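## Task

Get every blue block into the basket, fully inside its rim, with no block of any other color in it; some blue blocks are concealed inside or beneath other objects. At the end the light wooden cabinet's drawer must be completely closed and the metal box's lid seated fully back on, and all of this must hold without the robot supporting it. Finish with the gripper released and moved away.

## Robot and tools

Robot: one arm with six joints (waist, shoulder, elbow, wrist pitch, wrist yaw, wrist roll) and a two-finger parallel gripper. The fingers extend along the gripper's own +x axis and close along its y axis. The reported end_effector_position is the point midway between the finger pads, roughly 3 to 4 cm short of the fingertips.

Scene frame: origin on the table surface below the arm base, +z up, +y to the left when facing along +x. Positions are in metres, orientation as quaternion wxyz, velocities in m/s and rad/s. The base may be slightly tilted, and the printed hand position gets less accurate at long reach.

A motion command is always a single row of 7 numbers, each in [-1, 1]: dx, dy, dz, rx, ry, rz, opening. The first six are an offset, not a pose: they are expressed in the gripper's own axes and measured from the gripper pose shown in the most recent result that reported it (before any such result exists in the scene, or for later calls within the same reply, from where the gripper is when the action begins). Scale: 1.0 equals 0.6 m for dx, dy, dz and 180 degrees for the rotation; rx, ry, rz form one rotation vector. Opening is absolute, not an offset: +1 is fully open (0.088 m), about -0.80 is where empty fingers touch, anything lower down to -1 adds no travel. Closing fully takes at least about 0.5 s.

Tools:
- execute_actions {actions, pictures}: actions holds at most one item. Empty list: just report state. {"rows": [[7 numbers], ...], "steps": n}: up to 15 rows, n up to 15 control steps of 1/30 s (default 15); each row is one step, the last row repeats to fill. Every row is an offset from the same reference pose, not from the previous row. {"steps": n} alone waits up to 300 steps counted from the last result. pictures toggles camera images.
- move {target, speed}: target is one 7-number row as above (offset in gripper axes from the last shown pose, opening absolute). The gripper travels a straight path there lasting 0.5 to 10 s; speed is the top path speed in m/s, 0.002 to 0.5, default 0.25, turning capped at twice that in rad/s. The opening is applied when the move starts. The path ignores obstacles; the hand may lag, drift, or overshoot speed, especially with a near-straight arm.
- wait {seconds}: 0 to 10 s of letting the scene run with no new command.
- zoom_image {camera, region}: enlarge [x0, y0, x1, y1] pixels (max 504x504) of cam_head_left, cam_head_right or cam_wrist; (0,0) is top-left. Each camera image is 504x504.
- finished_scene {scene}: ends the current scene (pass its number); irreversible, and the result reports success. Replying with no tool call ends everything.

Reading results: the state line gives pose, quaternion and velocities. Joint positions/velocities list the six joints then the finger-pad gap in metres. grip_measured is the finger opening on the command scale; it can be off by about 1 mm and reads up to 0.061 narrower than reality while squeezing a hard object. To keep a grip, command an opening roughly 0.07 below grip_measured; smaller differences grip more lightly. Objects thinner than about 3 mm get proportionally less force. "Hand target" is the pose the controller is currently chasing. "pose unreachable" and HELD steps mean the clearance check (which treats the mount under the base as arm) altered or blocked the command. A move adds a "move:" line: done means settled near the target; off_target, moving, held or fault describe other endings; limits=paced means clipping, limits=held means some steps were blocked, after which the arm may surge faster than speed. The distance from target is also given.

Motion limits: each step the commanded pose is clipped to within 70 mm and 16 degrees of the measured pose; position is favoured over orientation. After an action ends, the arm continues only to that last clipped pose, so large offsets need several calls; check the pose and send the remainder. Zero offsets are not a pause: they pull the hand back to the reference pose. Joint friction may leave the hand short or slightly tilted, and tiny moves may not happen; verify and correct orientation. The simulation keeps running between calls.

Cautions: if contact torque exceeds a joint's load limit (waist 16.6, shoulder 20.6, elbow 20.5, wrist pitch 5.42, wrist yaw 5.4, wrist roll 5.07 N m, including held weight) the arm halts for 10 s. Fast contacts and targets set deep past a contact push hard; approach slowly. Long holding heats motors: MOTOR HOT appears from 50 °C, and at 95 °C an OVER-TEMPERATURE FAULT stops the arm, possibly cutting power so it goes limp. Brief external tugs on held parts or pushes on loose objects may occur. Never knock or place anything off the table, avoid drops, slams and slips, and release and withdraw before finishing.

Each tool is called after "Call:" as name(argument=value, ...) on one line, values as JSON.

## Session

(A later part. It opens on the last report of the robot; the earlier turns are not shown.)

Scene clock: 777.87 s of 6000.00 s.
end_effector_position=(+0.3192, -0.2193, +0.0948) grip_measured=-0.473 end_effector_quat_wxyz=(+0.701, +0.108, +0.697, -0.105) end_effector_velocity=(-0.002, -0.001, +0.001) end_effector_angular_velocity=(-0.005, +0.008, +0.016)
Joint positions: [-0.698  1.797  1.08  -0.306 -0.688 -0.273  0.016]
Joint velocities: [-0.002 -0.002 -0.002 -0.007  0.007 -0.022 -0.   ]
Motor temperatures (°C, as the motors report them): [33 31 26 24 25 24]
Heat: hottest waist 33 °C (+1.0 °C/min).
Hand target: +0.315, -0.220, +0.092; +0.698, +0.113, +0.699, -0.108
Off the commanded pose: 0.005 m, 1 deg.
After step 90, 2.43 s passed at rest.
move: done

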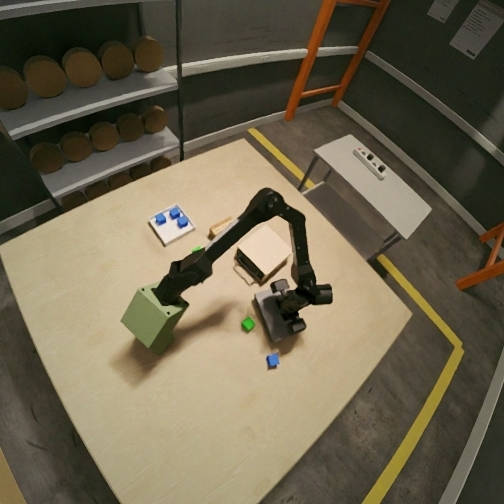

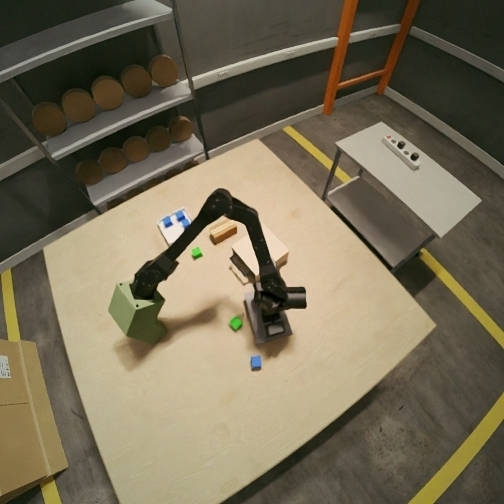

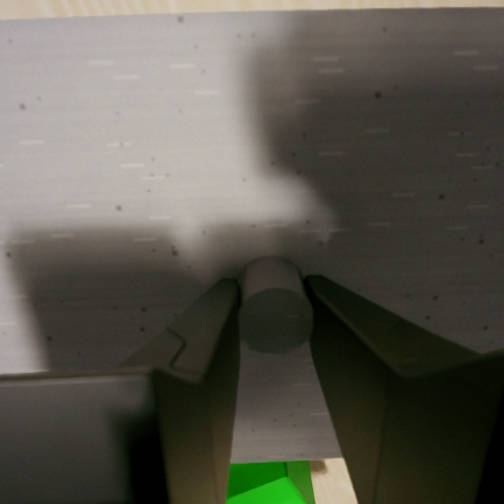

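Call:
move(target=[0.01, 0, -0.002, 0.003, 0, 0, -0.55], speed=0.008)

Scene clock: 781.40 s of 6000.00 s.
end_effector_position=(+0.3205, -0.2205, +0.0943) grip_measured=-0.473 end_effector_quat_wxyz=(+0.703, +0.109, +0.694, -0.110) end_effector_velocity=(-0.001, +0.001, +0.001) end_effector_angular_velocity=(+0.008, +0.000, -0.013)
Joint positions: [-0.698  1.797  1.078 -0.29  -0.685 -0.257  0.016]
Joint velocities: [-0.002 -0.002 -0.002 -0.007 -0.007  0.007 -0.   ]
Motor temperatures (°C, as the motors report them): [33 31 26 24 25 24]
Heat: hottest waist 33 °C (+1.0 °C/min).
Hand target: +0.318, -0.219, +0.089; +0.700, +0.112, +0.697, -0.109
Off the commanded pose: 0.006 m, 1 deg.
move: done

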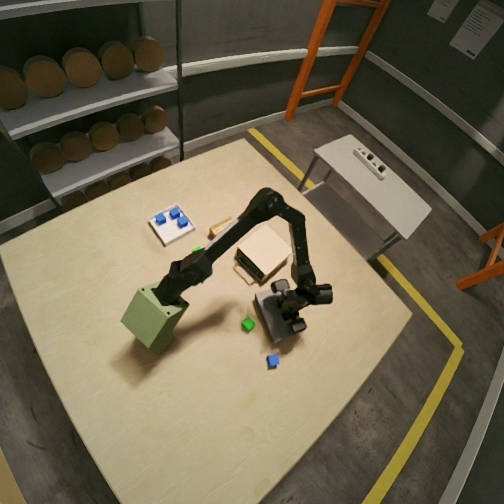

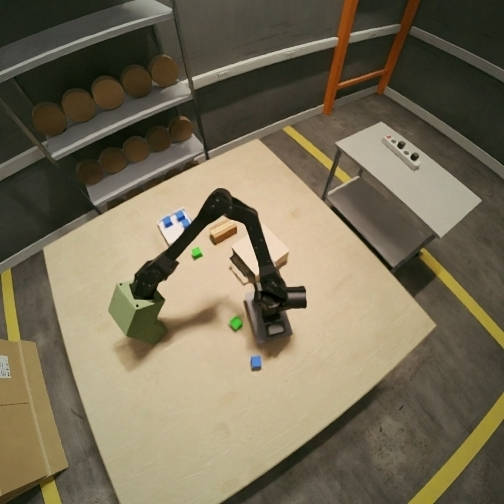

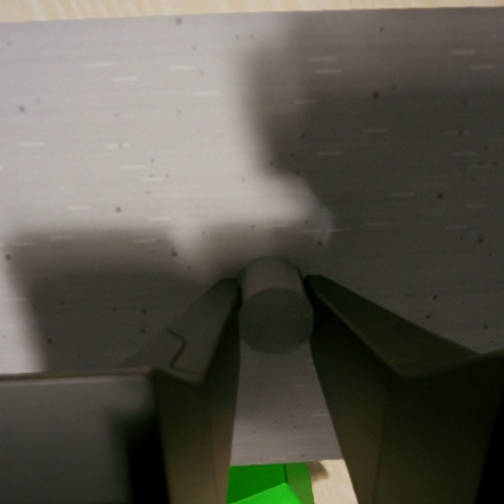

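Call:
move(target=[-0.001, 0, 0, 0, 0, 0, 0.0], speed=0.01)

Call:
move(target=[-0.07, 0, 0.005, 0, 0.003, 0, 0.0], speed=0.08)

Scene clock: 785.27 s of 6000.00 s.
end_effector_position=(+0.3206, -0.2202, +0.0940) grip_measured=-0.005 end_effector_quat_wxyz=(+0.703, +0.109, +0.694, -0.110) end_effector_velocity=(-0.002, +0.004, -0.001) end_effector_angular_velocity=(+0.013, +0.004, -0.013)
Joint positions: [-0.696  1.797  1.078 -0.29  -0.685 -0.257  0.039]
Joint velocities: [ 0.002 -0.002 -0.007 -0.007 -0.007  0.007  0.001]
Motor temperatures (°C, as the motors report them): [33 31 26 25 25 24]
Heat: hottest waist 33 °C (+2.0 °C/min).
Hand target: +0.320, -0.221, +0.095; +0.703, +0.109, +0.694, -0.110
Off the commanded pose: 0.001 m, 0 deg.
After step 90, 0.17 s passed at rest.
move: done

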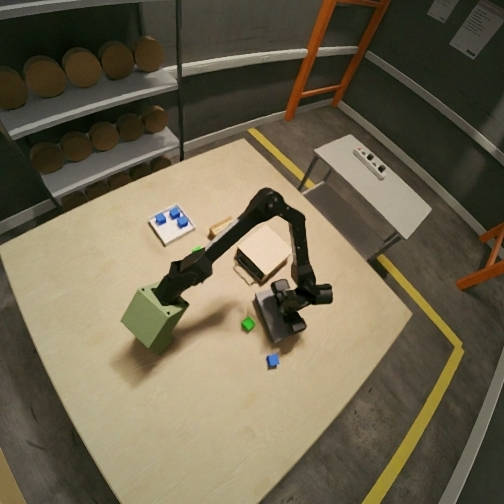

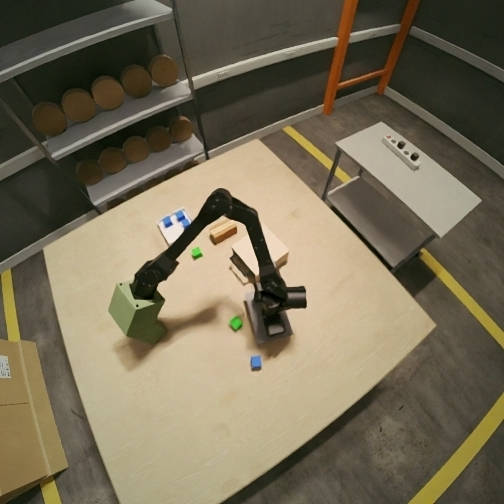

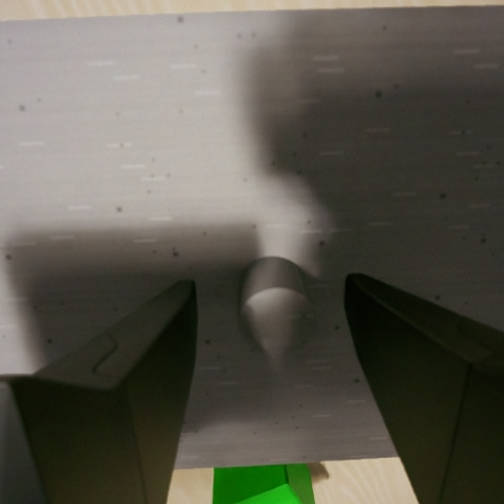

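Scene clock: 786.20 s of 6000.00 s.
end_effector_position=(+0.3170, -0.2203, +0.1309) grip_measured=-0.003 end_effector_quat_wxyz=(+0.694, +0.116, +0.701, -0.112) end_effector_velocity=(-0.000, +0.003, +0.002) end_effector_angular_velocity=(+0.020, -0.005, +0.006)
Joint positions: [-0.771  1.726  1.108 -0.478 -0.718 -0.349  0.039]
Joint velocities: [-0.007 -0.002  0.002 -0.022 -0.022 -0.022 -0.   ]
Motor temperatures (°C, as the motors report them): [33 31 26 25 25 24]
Heat: hottest waist 33 °C (+2.0 °C/min).
Hand target: +0.323, -0.221, +0.136; +0.700, +0.110, +0.697, -0.109
Off the commanded pose: 0.008 m, 1 deg.
move: done

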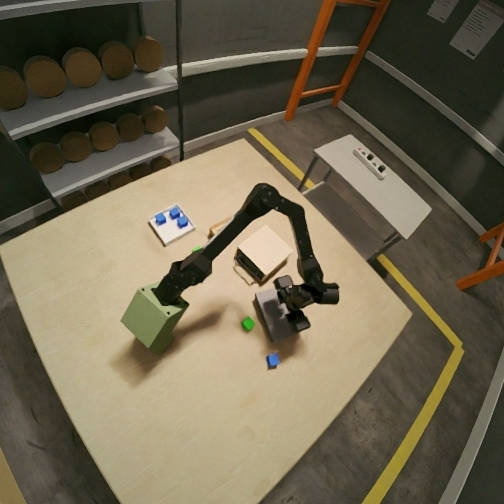

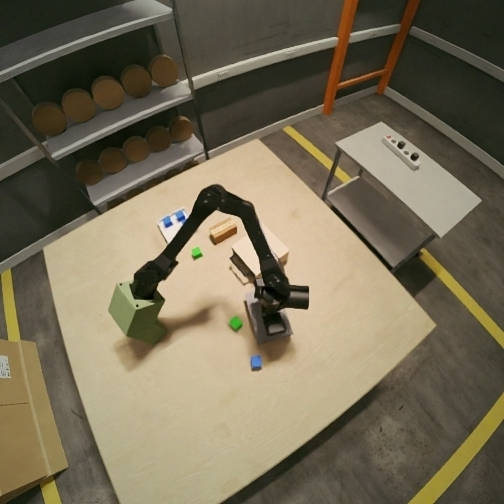

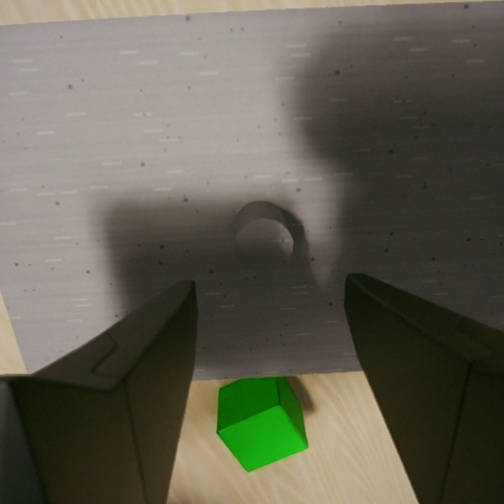

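Call:
move(target=[0.01, -0.2512, -0.1264, 0.0414, -0.003, -0.0014, 0.3], speed=0.15)

Scene clock: 801.60 s of 6000.00 s.
end_effector_position=(+0.1993, -0.3359, +0.1251) grip_measured=+0.297 end_effector_quat_wxyz=(+0.688, +0.157, +0.691, -0.159) end_effector_velocity=(-0.001, -0.001, -0.000) end_effector_angular_velocity=(+0.012, -0.017, +0.008)
Joint positions: [-1.092  2.156  1.254 -0.477 -0.822 -0.635  0.054]
Joint velocities: [-0.007  0.012  0.007 -0.007 -0.022 -0.022 -0.   ]
Motor temperatures (°C, as the motors report them): [34 32 27 24 25 24]
Heat: hottest waist 34 °C (+3.0 °C/min).
Hand target: +0.197, -0.338, +0.124; +0.688, +0.160, +0.690, -0.159
Off the commanded pose: 0.004 m, 0 deg.
After step 90, 10.77 s passed at rest.
move: done

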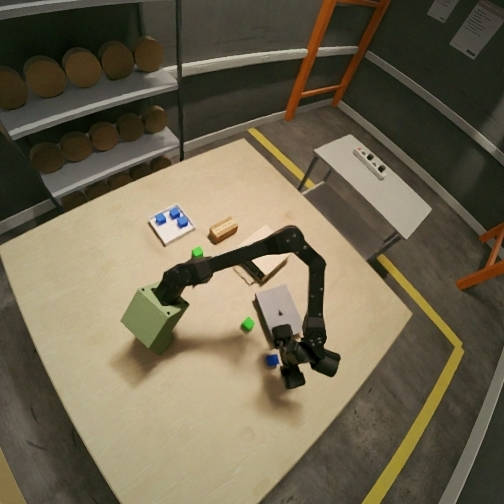

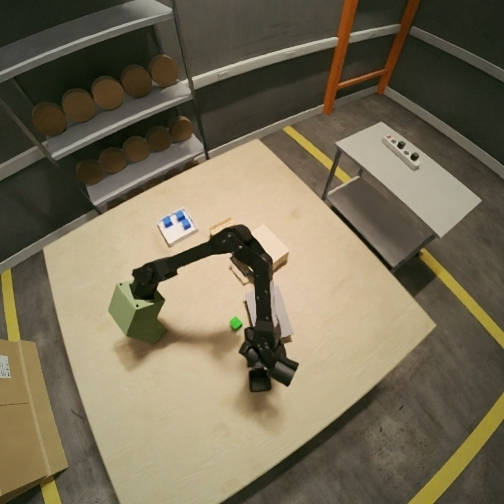

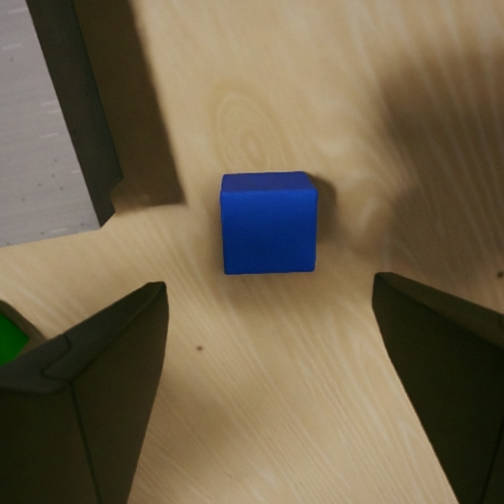

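Call:
move(target=[0.0785, -0.008, -0.01, 0.005, 0, 0, 0.2], speed=0.08)

Scene clock: 816.40 s of 6000.00 s.
end_effector_position=(+0.1971, -0.3397, +0.0825) grip_measured=+0.203 end_effector_quat_wxyz=(+0.691, +0.156, +0.687, -0.162) end_effector_velocity=(-0.000, -0.000, -0.000) end_effector_angular_velocity=(+0.001, -0.007, +0.008)
Joint positions: [-1.018  2.243  1.239 -0.282 -0.808 -0.516  0.049]
Joint velocities: [-0.002  0.002 -0.002  0.007 -0.007 -0.007 -0.   ]
Motor temperatures (°C, as the motors report them): [36 32 27 24 25 24]
Heat: hottest waist 36 °C (+6.1 °C/min).
Hand target: +0.192, -0.338, +0.078; +0.687, +0.162, +0.689, -0.164
Off the commanded pose: 0.007 m, 1 deg.
After step 90, 10.80 s passed at rest.
move: done

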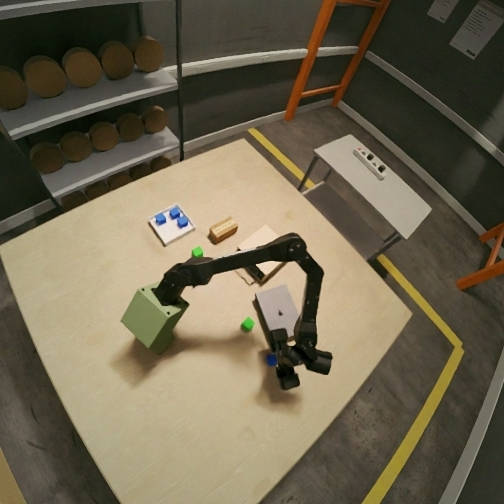

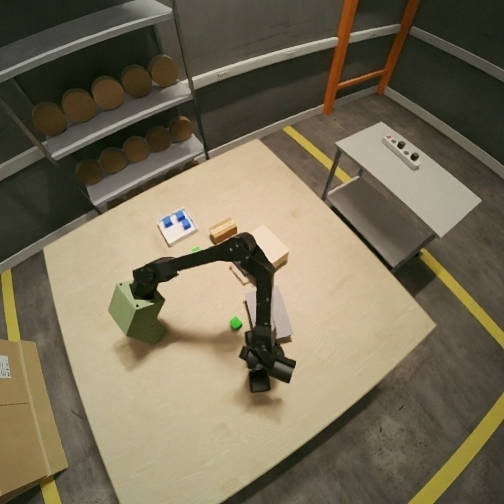

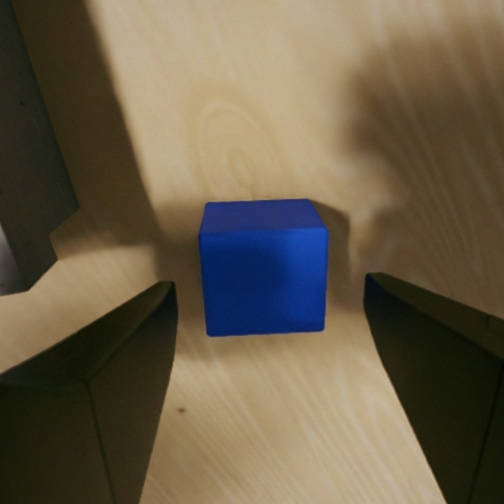

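Call:
move(target=[0.063, 0.0, -0.016, 0.003, 0.004, 0.002, 0.2], speed=0.04)

Scene clock: 823.23 s of 6000.00 s.
end_effector_position=(+0.1943, -0.3380, +0.0486) grip_measured=+0.203 end_effector_quat_wxyz=(+0.691, +0.156, +0.687, -0.159) end_effector_velocity=(-0.001, -0.004, -0.000) end_effector_angular_velocity=(-0.016, -0.002, +0.018)
Joint positions: [-0.958  2.316  1.239 -0.154 -0.792 -0.44   0.049]
Joint velocities: [-0.002  0.002 -0.002  0.022  0.007 -0.007 -0.   ]
Motor temperatures (°C, as the motors report them): [37 31 27 24 25 24]
Heat: hottest waist 37 °C (+6.1 °C/min).
Hand target: +0.189, -0.336, +0.045; +0.687, +0.162, +0.690, -0.162
Off the commanded pose: 0.007 m, 1 deg.
After step 90, 2.53 s passed at rest.
move: done

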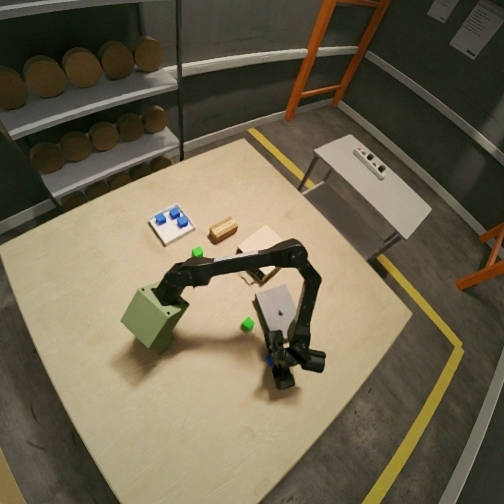

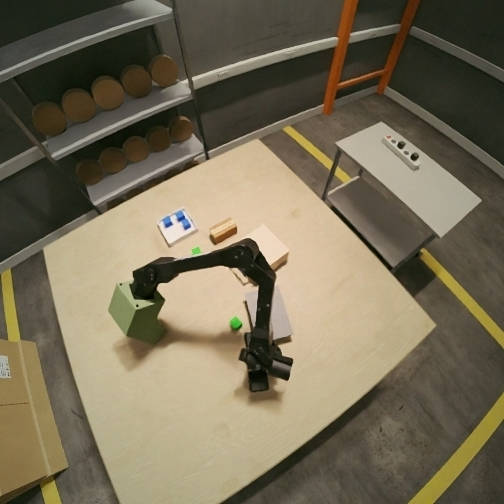

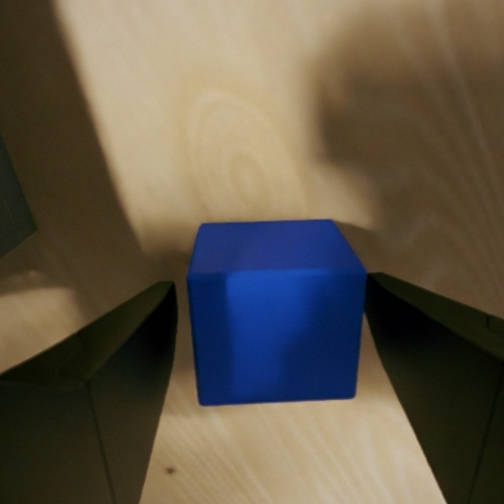

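Well centred. Close.

Call:
move(target=[0, 0, 0, 0, 0, 0, -0.17], speed=0.01)

Call:
move(target=[-0.14, 0, 0.0, 0, 0, 0, -0.17], speed=0.09)

Scene clock: 827.83 s of 6000.00 s.
end_effector_position=(+0.1941, -0.3381, +0.0483) grip_measured=-0.087 end_effector_quat_wxyz=(+0.691, +0.156, +0.687, -0.160) end_effector_velocity=(+0.004, +0.002, -0.000) end_effector_angular_velocity=(+0.011, -0.020, +0.029)
Joint positions: [-0.958  2.317  1.239 -0.153 -0.792 -0.44   0.035]
Joint velocities: [ 0.002 -0.002 -0.002  0.007 -0.022 -0.022  0.   ]
Motor temperatures (°C, as the motors report them): [37 31 27 24 25 24]
Heat: hottest waist 37 °C (+5.1 °C/min).
Hand target: +0.194, -0.338, +0.048; +0.691, +0.156, +0.687, -0.159
Off the commanded pose: 0.000 m, 0 deg.
After step 90, 0.90 s passed at rest.
move: done

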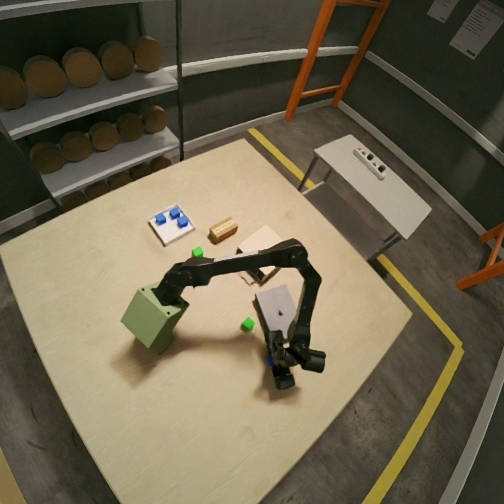

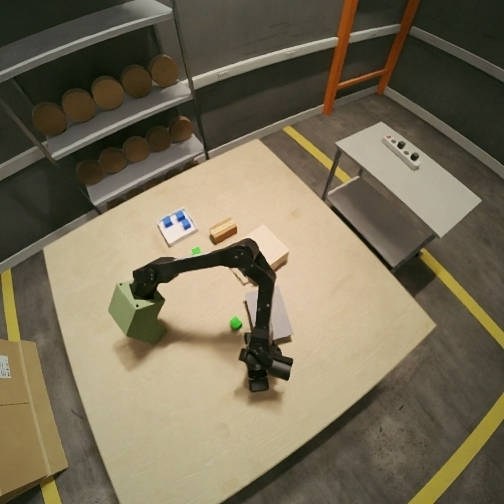

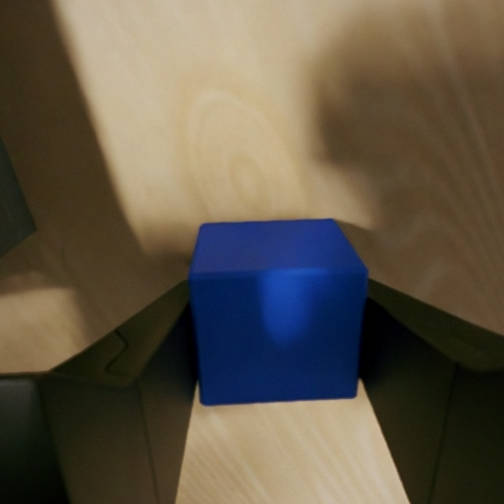

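Scene clock: 829.20 s of 6000.00 s.
end_effector_position=(+0.1879, -0.3345, +0.1267) grip_measured=-0.087 end_effector_quat_wxyz=(+0.686, +0.165, +0.690, -0.161) end_effector_velocity=(-0.002, +0.003, +0.002) end_effector_angular_velocity=(+0.011, -0.001, -0.014)
Joint positions: [-1.113  2.167  1.239 -0.484 -0.829 -0.66   0.035]
Joint velocities: [-0.007 -0.002 -0.002 -0.022 -0.007 -0.007  0.   ]
Motor temperatures (°C, as the motors report them): [37 32 26 24 25 24]
Heat: hottest waist 37 °C (+5.0 °C/min).
Hand target: +0.193, -0.337, +0.132; +0.691, +0.157, +0.688, -0.159
Off the commanded pose: 0.009 m, 1 deg.
move: off_target

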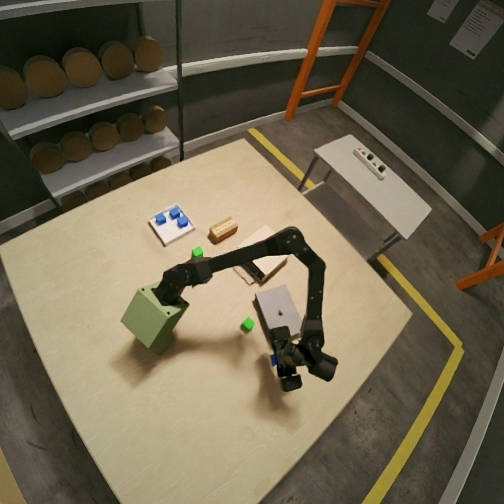

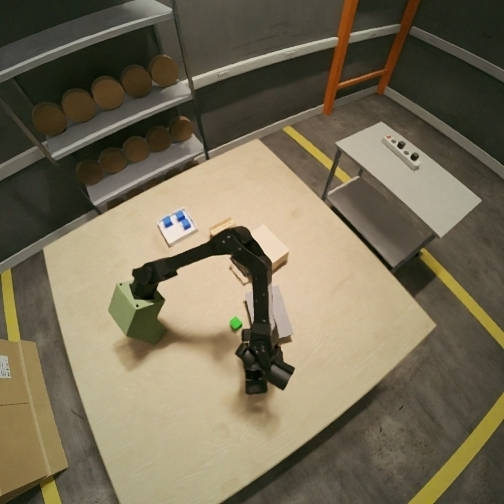

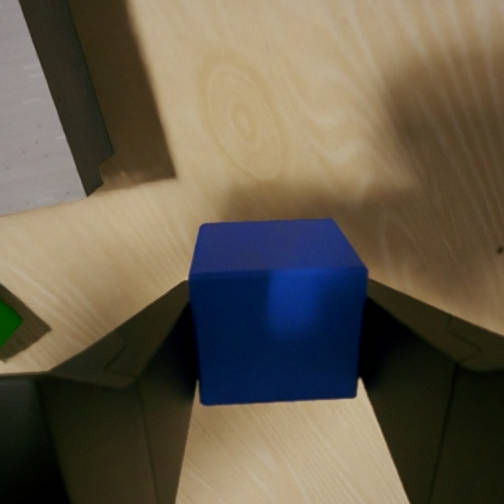

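Call:
move(target=[-0.005, 0.5819, -0.195, -0.1481, -0.002, -0.002, -0.17], speed=0.2)

Scene clock: 840.50 s of 6000.00 s.
end_effector_position=(+0.2365, +0.0270, +0.1301) grip_measured=-0.087 end_effector_quat_wxyz=(+0.704, +0.000, +0.710, -0.000) end_effector_velocity=(-0.001, +0.002, +0.000) end_effector_angular_velocity=(-0.006, +0.004, -0.008)
Joint positions: [ 0.115  0.87   0.366 -0.241 -0.142  0.098  0.035]
Joint velocities: [ 0.022 -0.002  0.002 -0.007  0.022  0.022  0.   ]
Motor temperatures (°C, as the motors report them): [37 32 27 24 25 24]
Heat: hottest waist 37 °C (+4.0 °C/min).
Hand target: +0.241, +0.028, +0.132; +0.709, -0.000, +0.705, -0.001
Off the commanded pose: 0.005 m, 1 deg.
After step 90, 5.87 s passed at rest.
move: done

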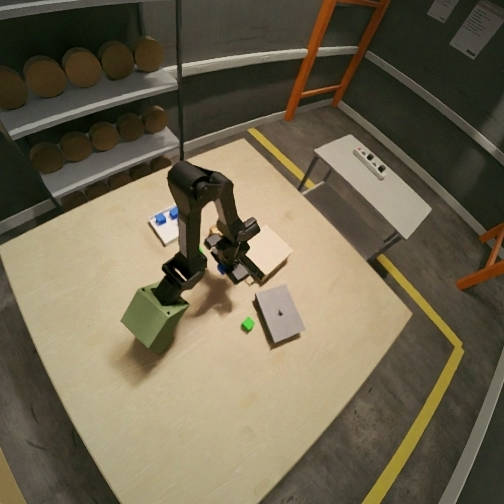

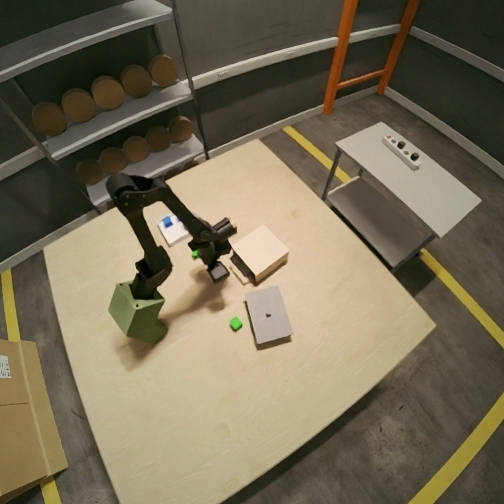

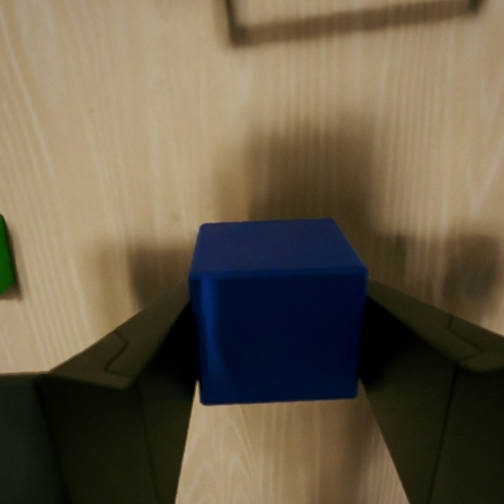

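Call:
move(target=[0.0044, 0.4817, -0.1108, 0, -0.002, 0, -0.17], speed=0.2)

Scene clock: 848.10 s of 6000.00 s.
end_effector_position=(+0.1751, +0.3134, +0.1306) grip_measured=-0.087 end_effector_quat_wxyz=(+0.707, +0.003, +0.707, +0.001) end_effector_velocity=(+0.001, +0.003, -0.000) end_effector_angular_velocity=(-0.003, -0.005, -0.019)
Joint positions: [ 1.384  1.656  0.96  -0.381  0.716  1.117  0.035]
Joint velocities: [ 0.002  0.012  0.017 -0.007  0.007  0.022 -0.   ]
Motor temperatures (°C, as the motors report them): [35 32 27 24 25 24]
Heat: hottest waist 35 °C (+2.0 °C/min).
Hand target: +0.174, +0.316, +0.130; +0.707, +0.002, +0.707, +0.001
Off the commanded pose: 0.006 m, 0 deg.
After step 90, 2.53 s passed at rest.
move: done

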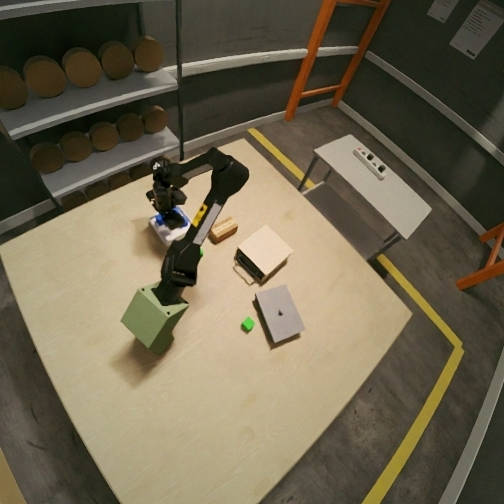

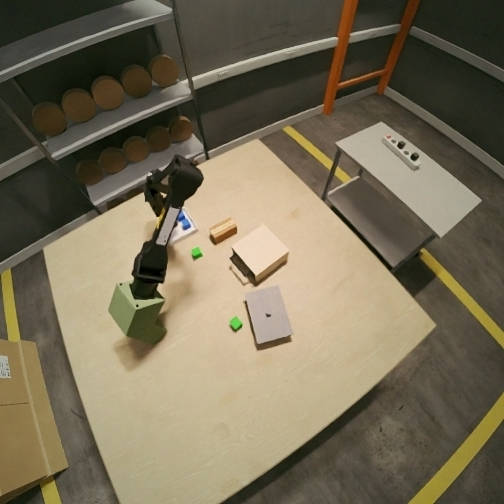

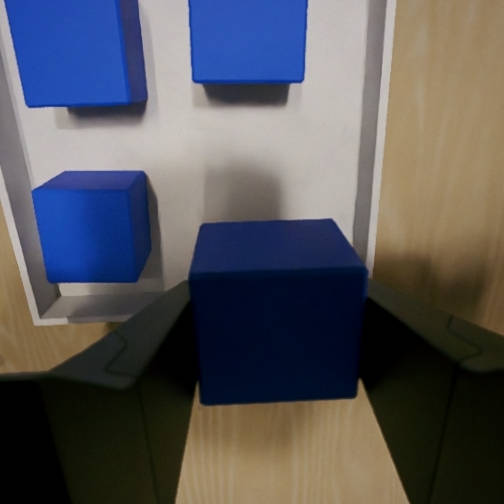

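Call:
move(target=[0.102, -0.003, 0, 0, 0.002, -0.003, -0.17], speed=0.07)

Call:
move(target=[0.027, -0.004, -0.004, 0, 0.003, -0.003, -0.17], speed=0.012)

Scene clock: 852.83 s of 6000.00 s.
end_effector_position=(+0.1780, +0.3133, +0.0728) grip_measured=-0.087 end_effector_quat_wxyz=(+0.707, +0.004, +0.707, -0.004) end_effector_velocity=(+0.001, -0.003, -0.003) end_effector_angular_velocity=(-0.011, -0.006, +0.004)
Joint positions: [ 1.261  1.803  0.956 -0.149  0.656  0.993  0.035]
Joint velocities: [-0.007  0.007 -0.002  0.007  0.007 -0.007 -0.   ]
Motor temperatures (°C, as the motors report them): [35 32 27 24 25 24]
Heat: hottest waist 35 °C (+2.0 °C/min).
Hand target: +0.175, +0.312, +0.070; +0.705, -0.001, +0.710, -0.003
Off the commanded pose: 0.005 m, 1 deg.
After step 90, 0.43 s passed at rest.
move: done

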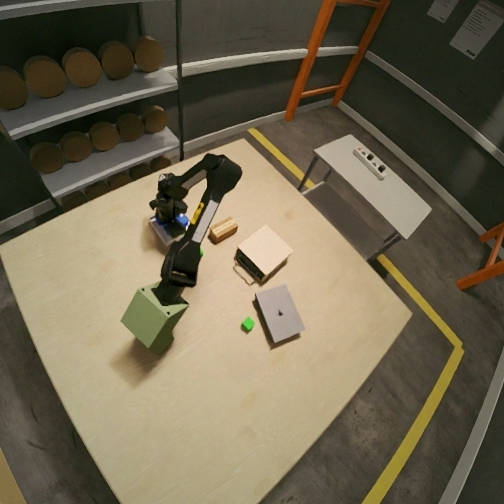

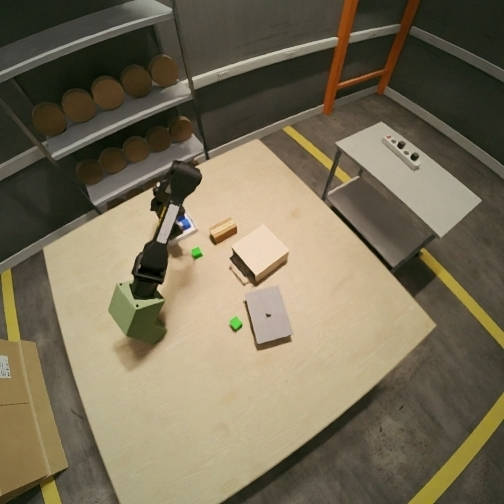

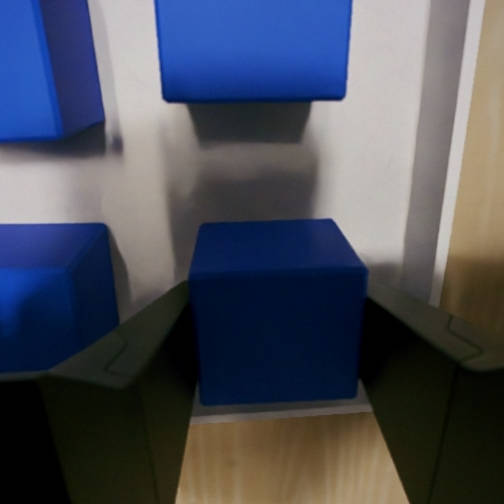

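Scene clock: 854.43 s of 6000.00 s.
end_effector_position=(+0.1769, +0.3110, +0.0610) grip_measured=-0.087 end_effector_quat_wxyz=(+0.705, +0.004, +0.709, -0.007) end_effector_velocity=(-0.003, -0.000, -0.000) end_effector_angular_velocity=(+0.006, +0.021, -0.005)
Joint positions: [ 1.238  1.834  0.956 -0.111  0.642  0.977  0.035]
Joint velocities: [-0.002 -0.002 -0.002 -0.007 -0.022  0.007 -0.   ]
Motor temperatures (°C, as the motors report them): [35 32 27 24 25 24]
Heat: hottest waist 35 °C (+2.0 °C/min).
Hand target: +0.175, +0.311, +0.057; +0.703, +0.001, +0.711, -0.007
Off the commanded pose: 0.005 m, 0 deg.
move: done

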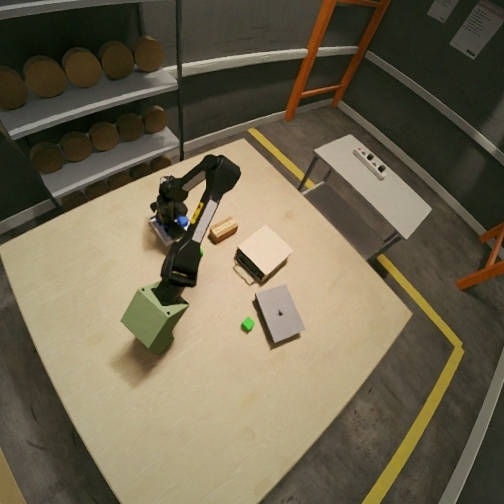

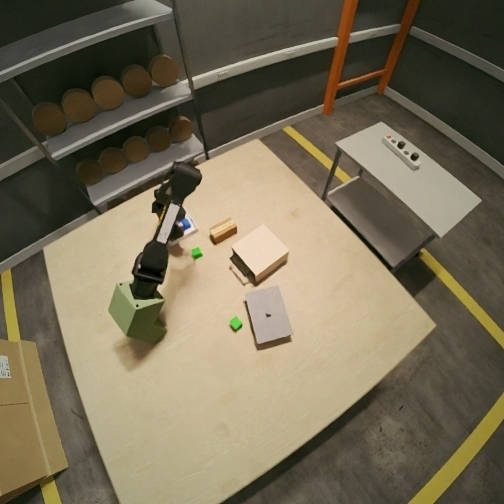

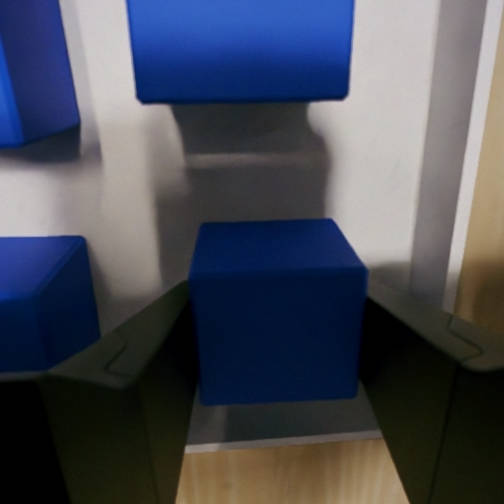

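Call:
move(target=[0.002, 0, 0, 0, 0, 0, 0.06], speed=0.01)

Call:
move(target=[-0.16, 0.005, 0.01, 0, 0, 0, 0.06], speed=0.08)

Scene clock: 860.27 s of 6000.00 s.
end_effector_position=(+0.1771, +0.3112, +0.0610) grip_measured=+0.056 end_effector_quat_wxyz=(+0.705, +0.004, +0.709, -0.007) end_effector_velocity=(-0.002, -0.000, +0.001) end_effector_angular_velocity=(+0.001, +0.010, +0.013)
Joint positions: [ 1.238  1.834  0.956 -0.11   0.642  0.977  0.042]
Joint velocities: [ 0.002 -0.002 -0.002 -0.007 -0.007 -0.007  0.   ]
Motor temperatures (°C, as the motors report them): [34 31 27 24 25 24]
Heat: hottest waist 34 °C (+1.0 °C/min).
Hand target: +0.177, +0.311, +0.060; +0.705, +0.004, +0.709, -0.007
Off the commanded pose: 0.001 m, 0 deg.
After step 90, 2.13 s passed at rest.
move: done

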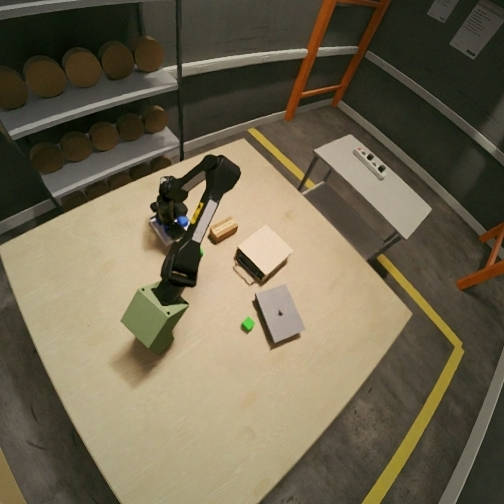

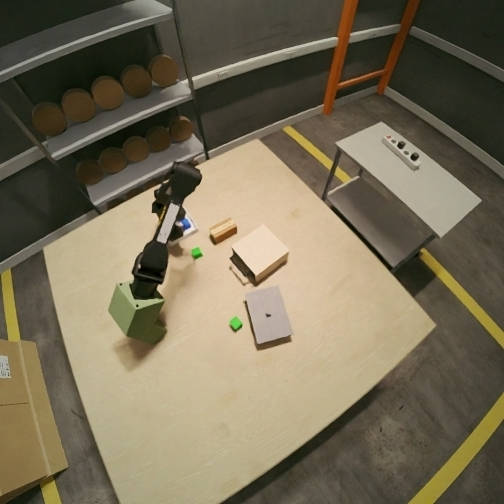

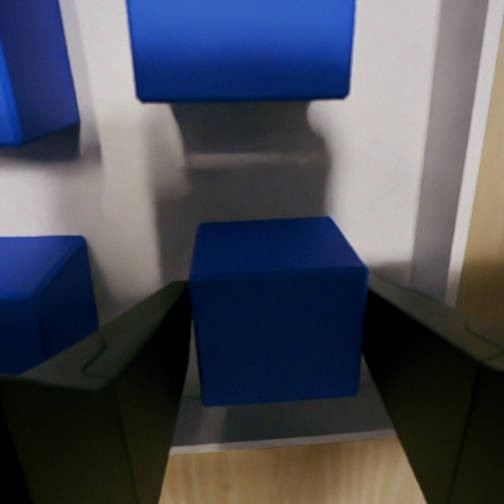

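Scene clock: 861.90 s of 6000.00 s.
end_effector_position=(+0.1796, +0.3110, +0.1519) grip_measured=+0.057 end_effector_quat_wxyz=(+0.703, -0.005, +0.711, -0.006) end_effector_velocity=(+0.000, -0.002, +0.003) end_effector_angular_velocity=(-0.006, -0.002, +0.006)
Joint positions: [ 1.418  1.614  1.004 -0.526  0.73   1.178  0.042]
Joint velocities: [ 0.007 -0.007  0.002 -0.022  0.007  0.007 -0.   ]
Motor temperatures (°C, as the motors report them): [34 31 27 24 25 24]
Heat: hottest waist 34 °C (+0.0 °C/min).
Hand target: +0.184, +0.314, +0.157; +0.705, +0.004, +0.709, -0.006
Off the commanded pose: 0.007 m, 1 deg.
move: done

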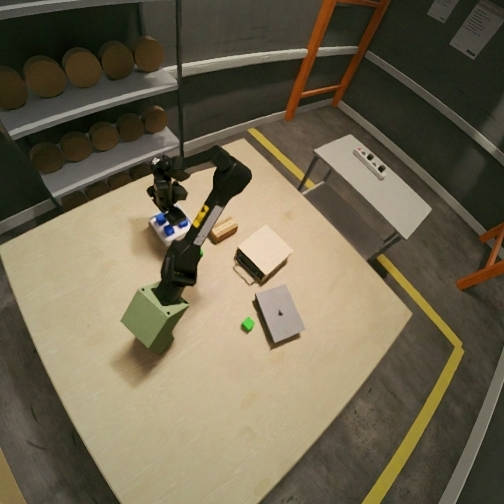

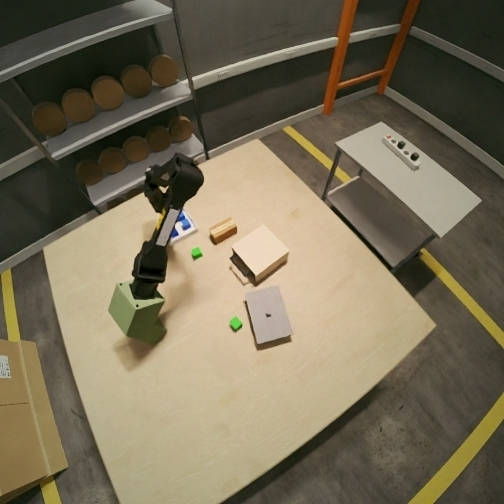

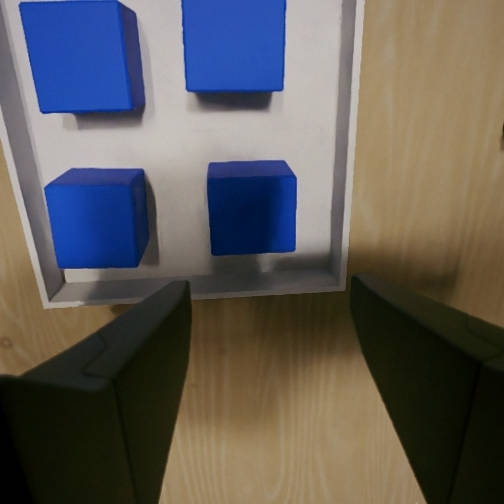

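All four blue blocks are in. Checking the drawer and lid.

Call:
zoom_image(camera="cam_head_left", region=[200, 200, 340, 360])

Call:
zoom_image(camera="cam_head_right", region=[180, 200, 320, 360])

Region (200, 200, 340, 360) of cam_head_left's 504x504 image, scaled by 3.150, with more detail than that image has; it fills the left 441 columns of this view, and the rest is white.

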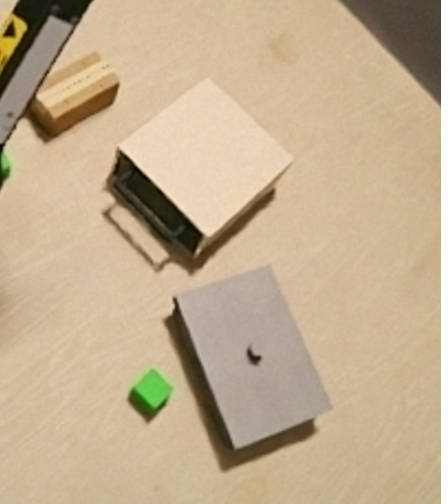

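Region (180, 200, 320, 360) of cam_head_right's 504x504 image, scaled by 3.150, with more detail than that image has; it fills the left 441 columns of this view, and the rest is white.

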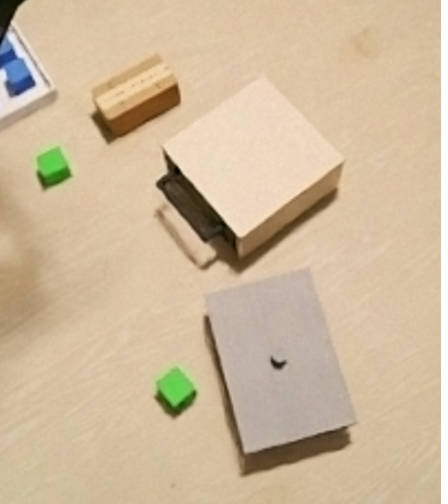

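Call:
move(target=[-0.05, -0.2, 0.1, 0, 0, 0, 0.06], speed=0.15)

Scene clock: 874.57 s of 6000.00 s.
end_effector_position=(+0.2394, +0.1936, +0.1819) grip_measured=+0.057 end_effector_quat_wxyz=(+0.704, -0.004, +0.711, -0.008) end_effector_velocity=(-0.002, -0.003, +0.000) end_effector_angular_velocity=(+0.013, +0.024, +0.009)
Joint positions: [ 1.121  1.086  0.75  -0.601  0.579  0.859  0.042]
Joint velocities: [-0.017 -0.017 -0.007 -0.007 -0.037 -0.022 -0.   ]
Motor temperatures (°C, as the motors report them): [34 32 27 24 25 24]
Heat: hottest waist 34 °C (-2.0 °C/min).
Hand target: +0.238, +0.191, +0.182; +0.703, -0.005, +0.712, -0.007
Off the commanded pose: 0.003 m, 0 deg.
After step 90, 8.20 s passed at rest.
move: done

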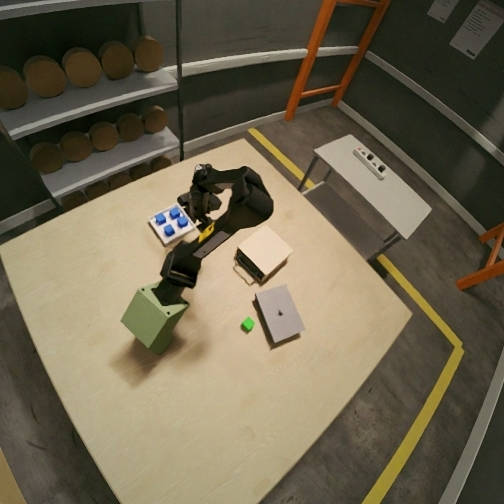

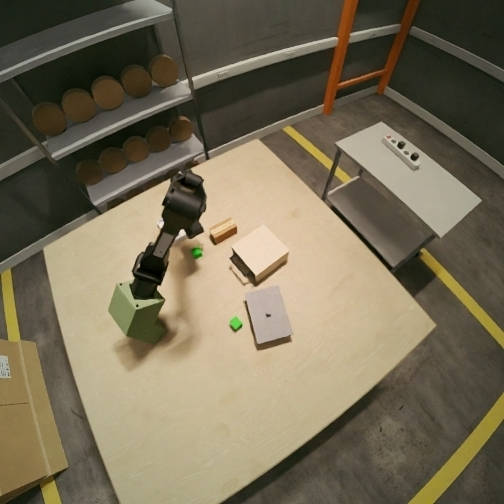

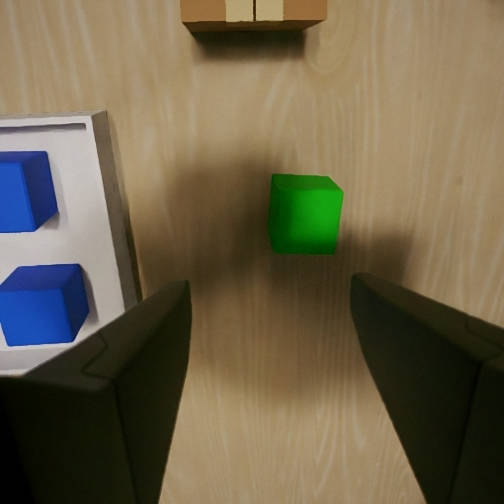

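Call:
finished_scene(scene=2)

The scene is finished: the task was done.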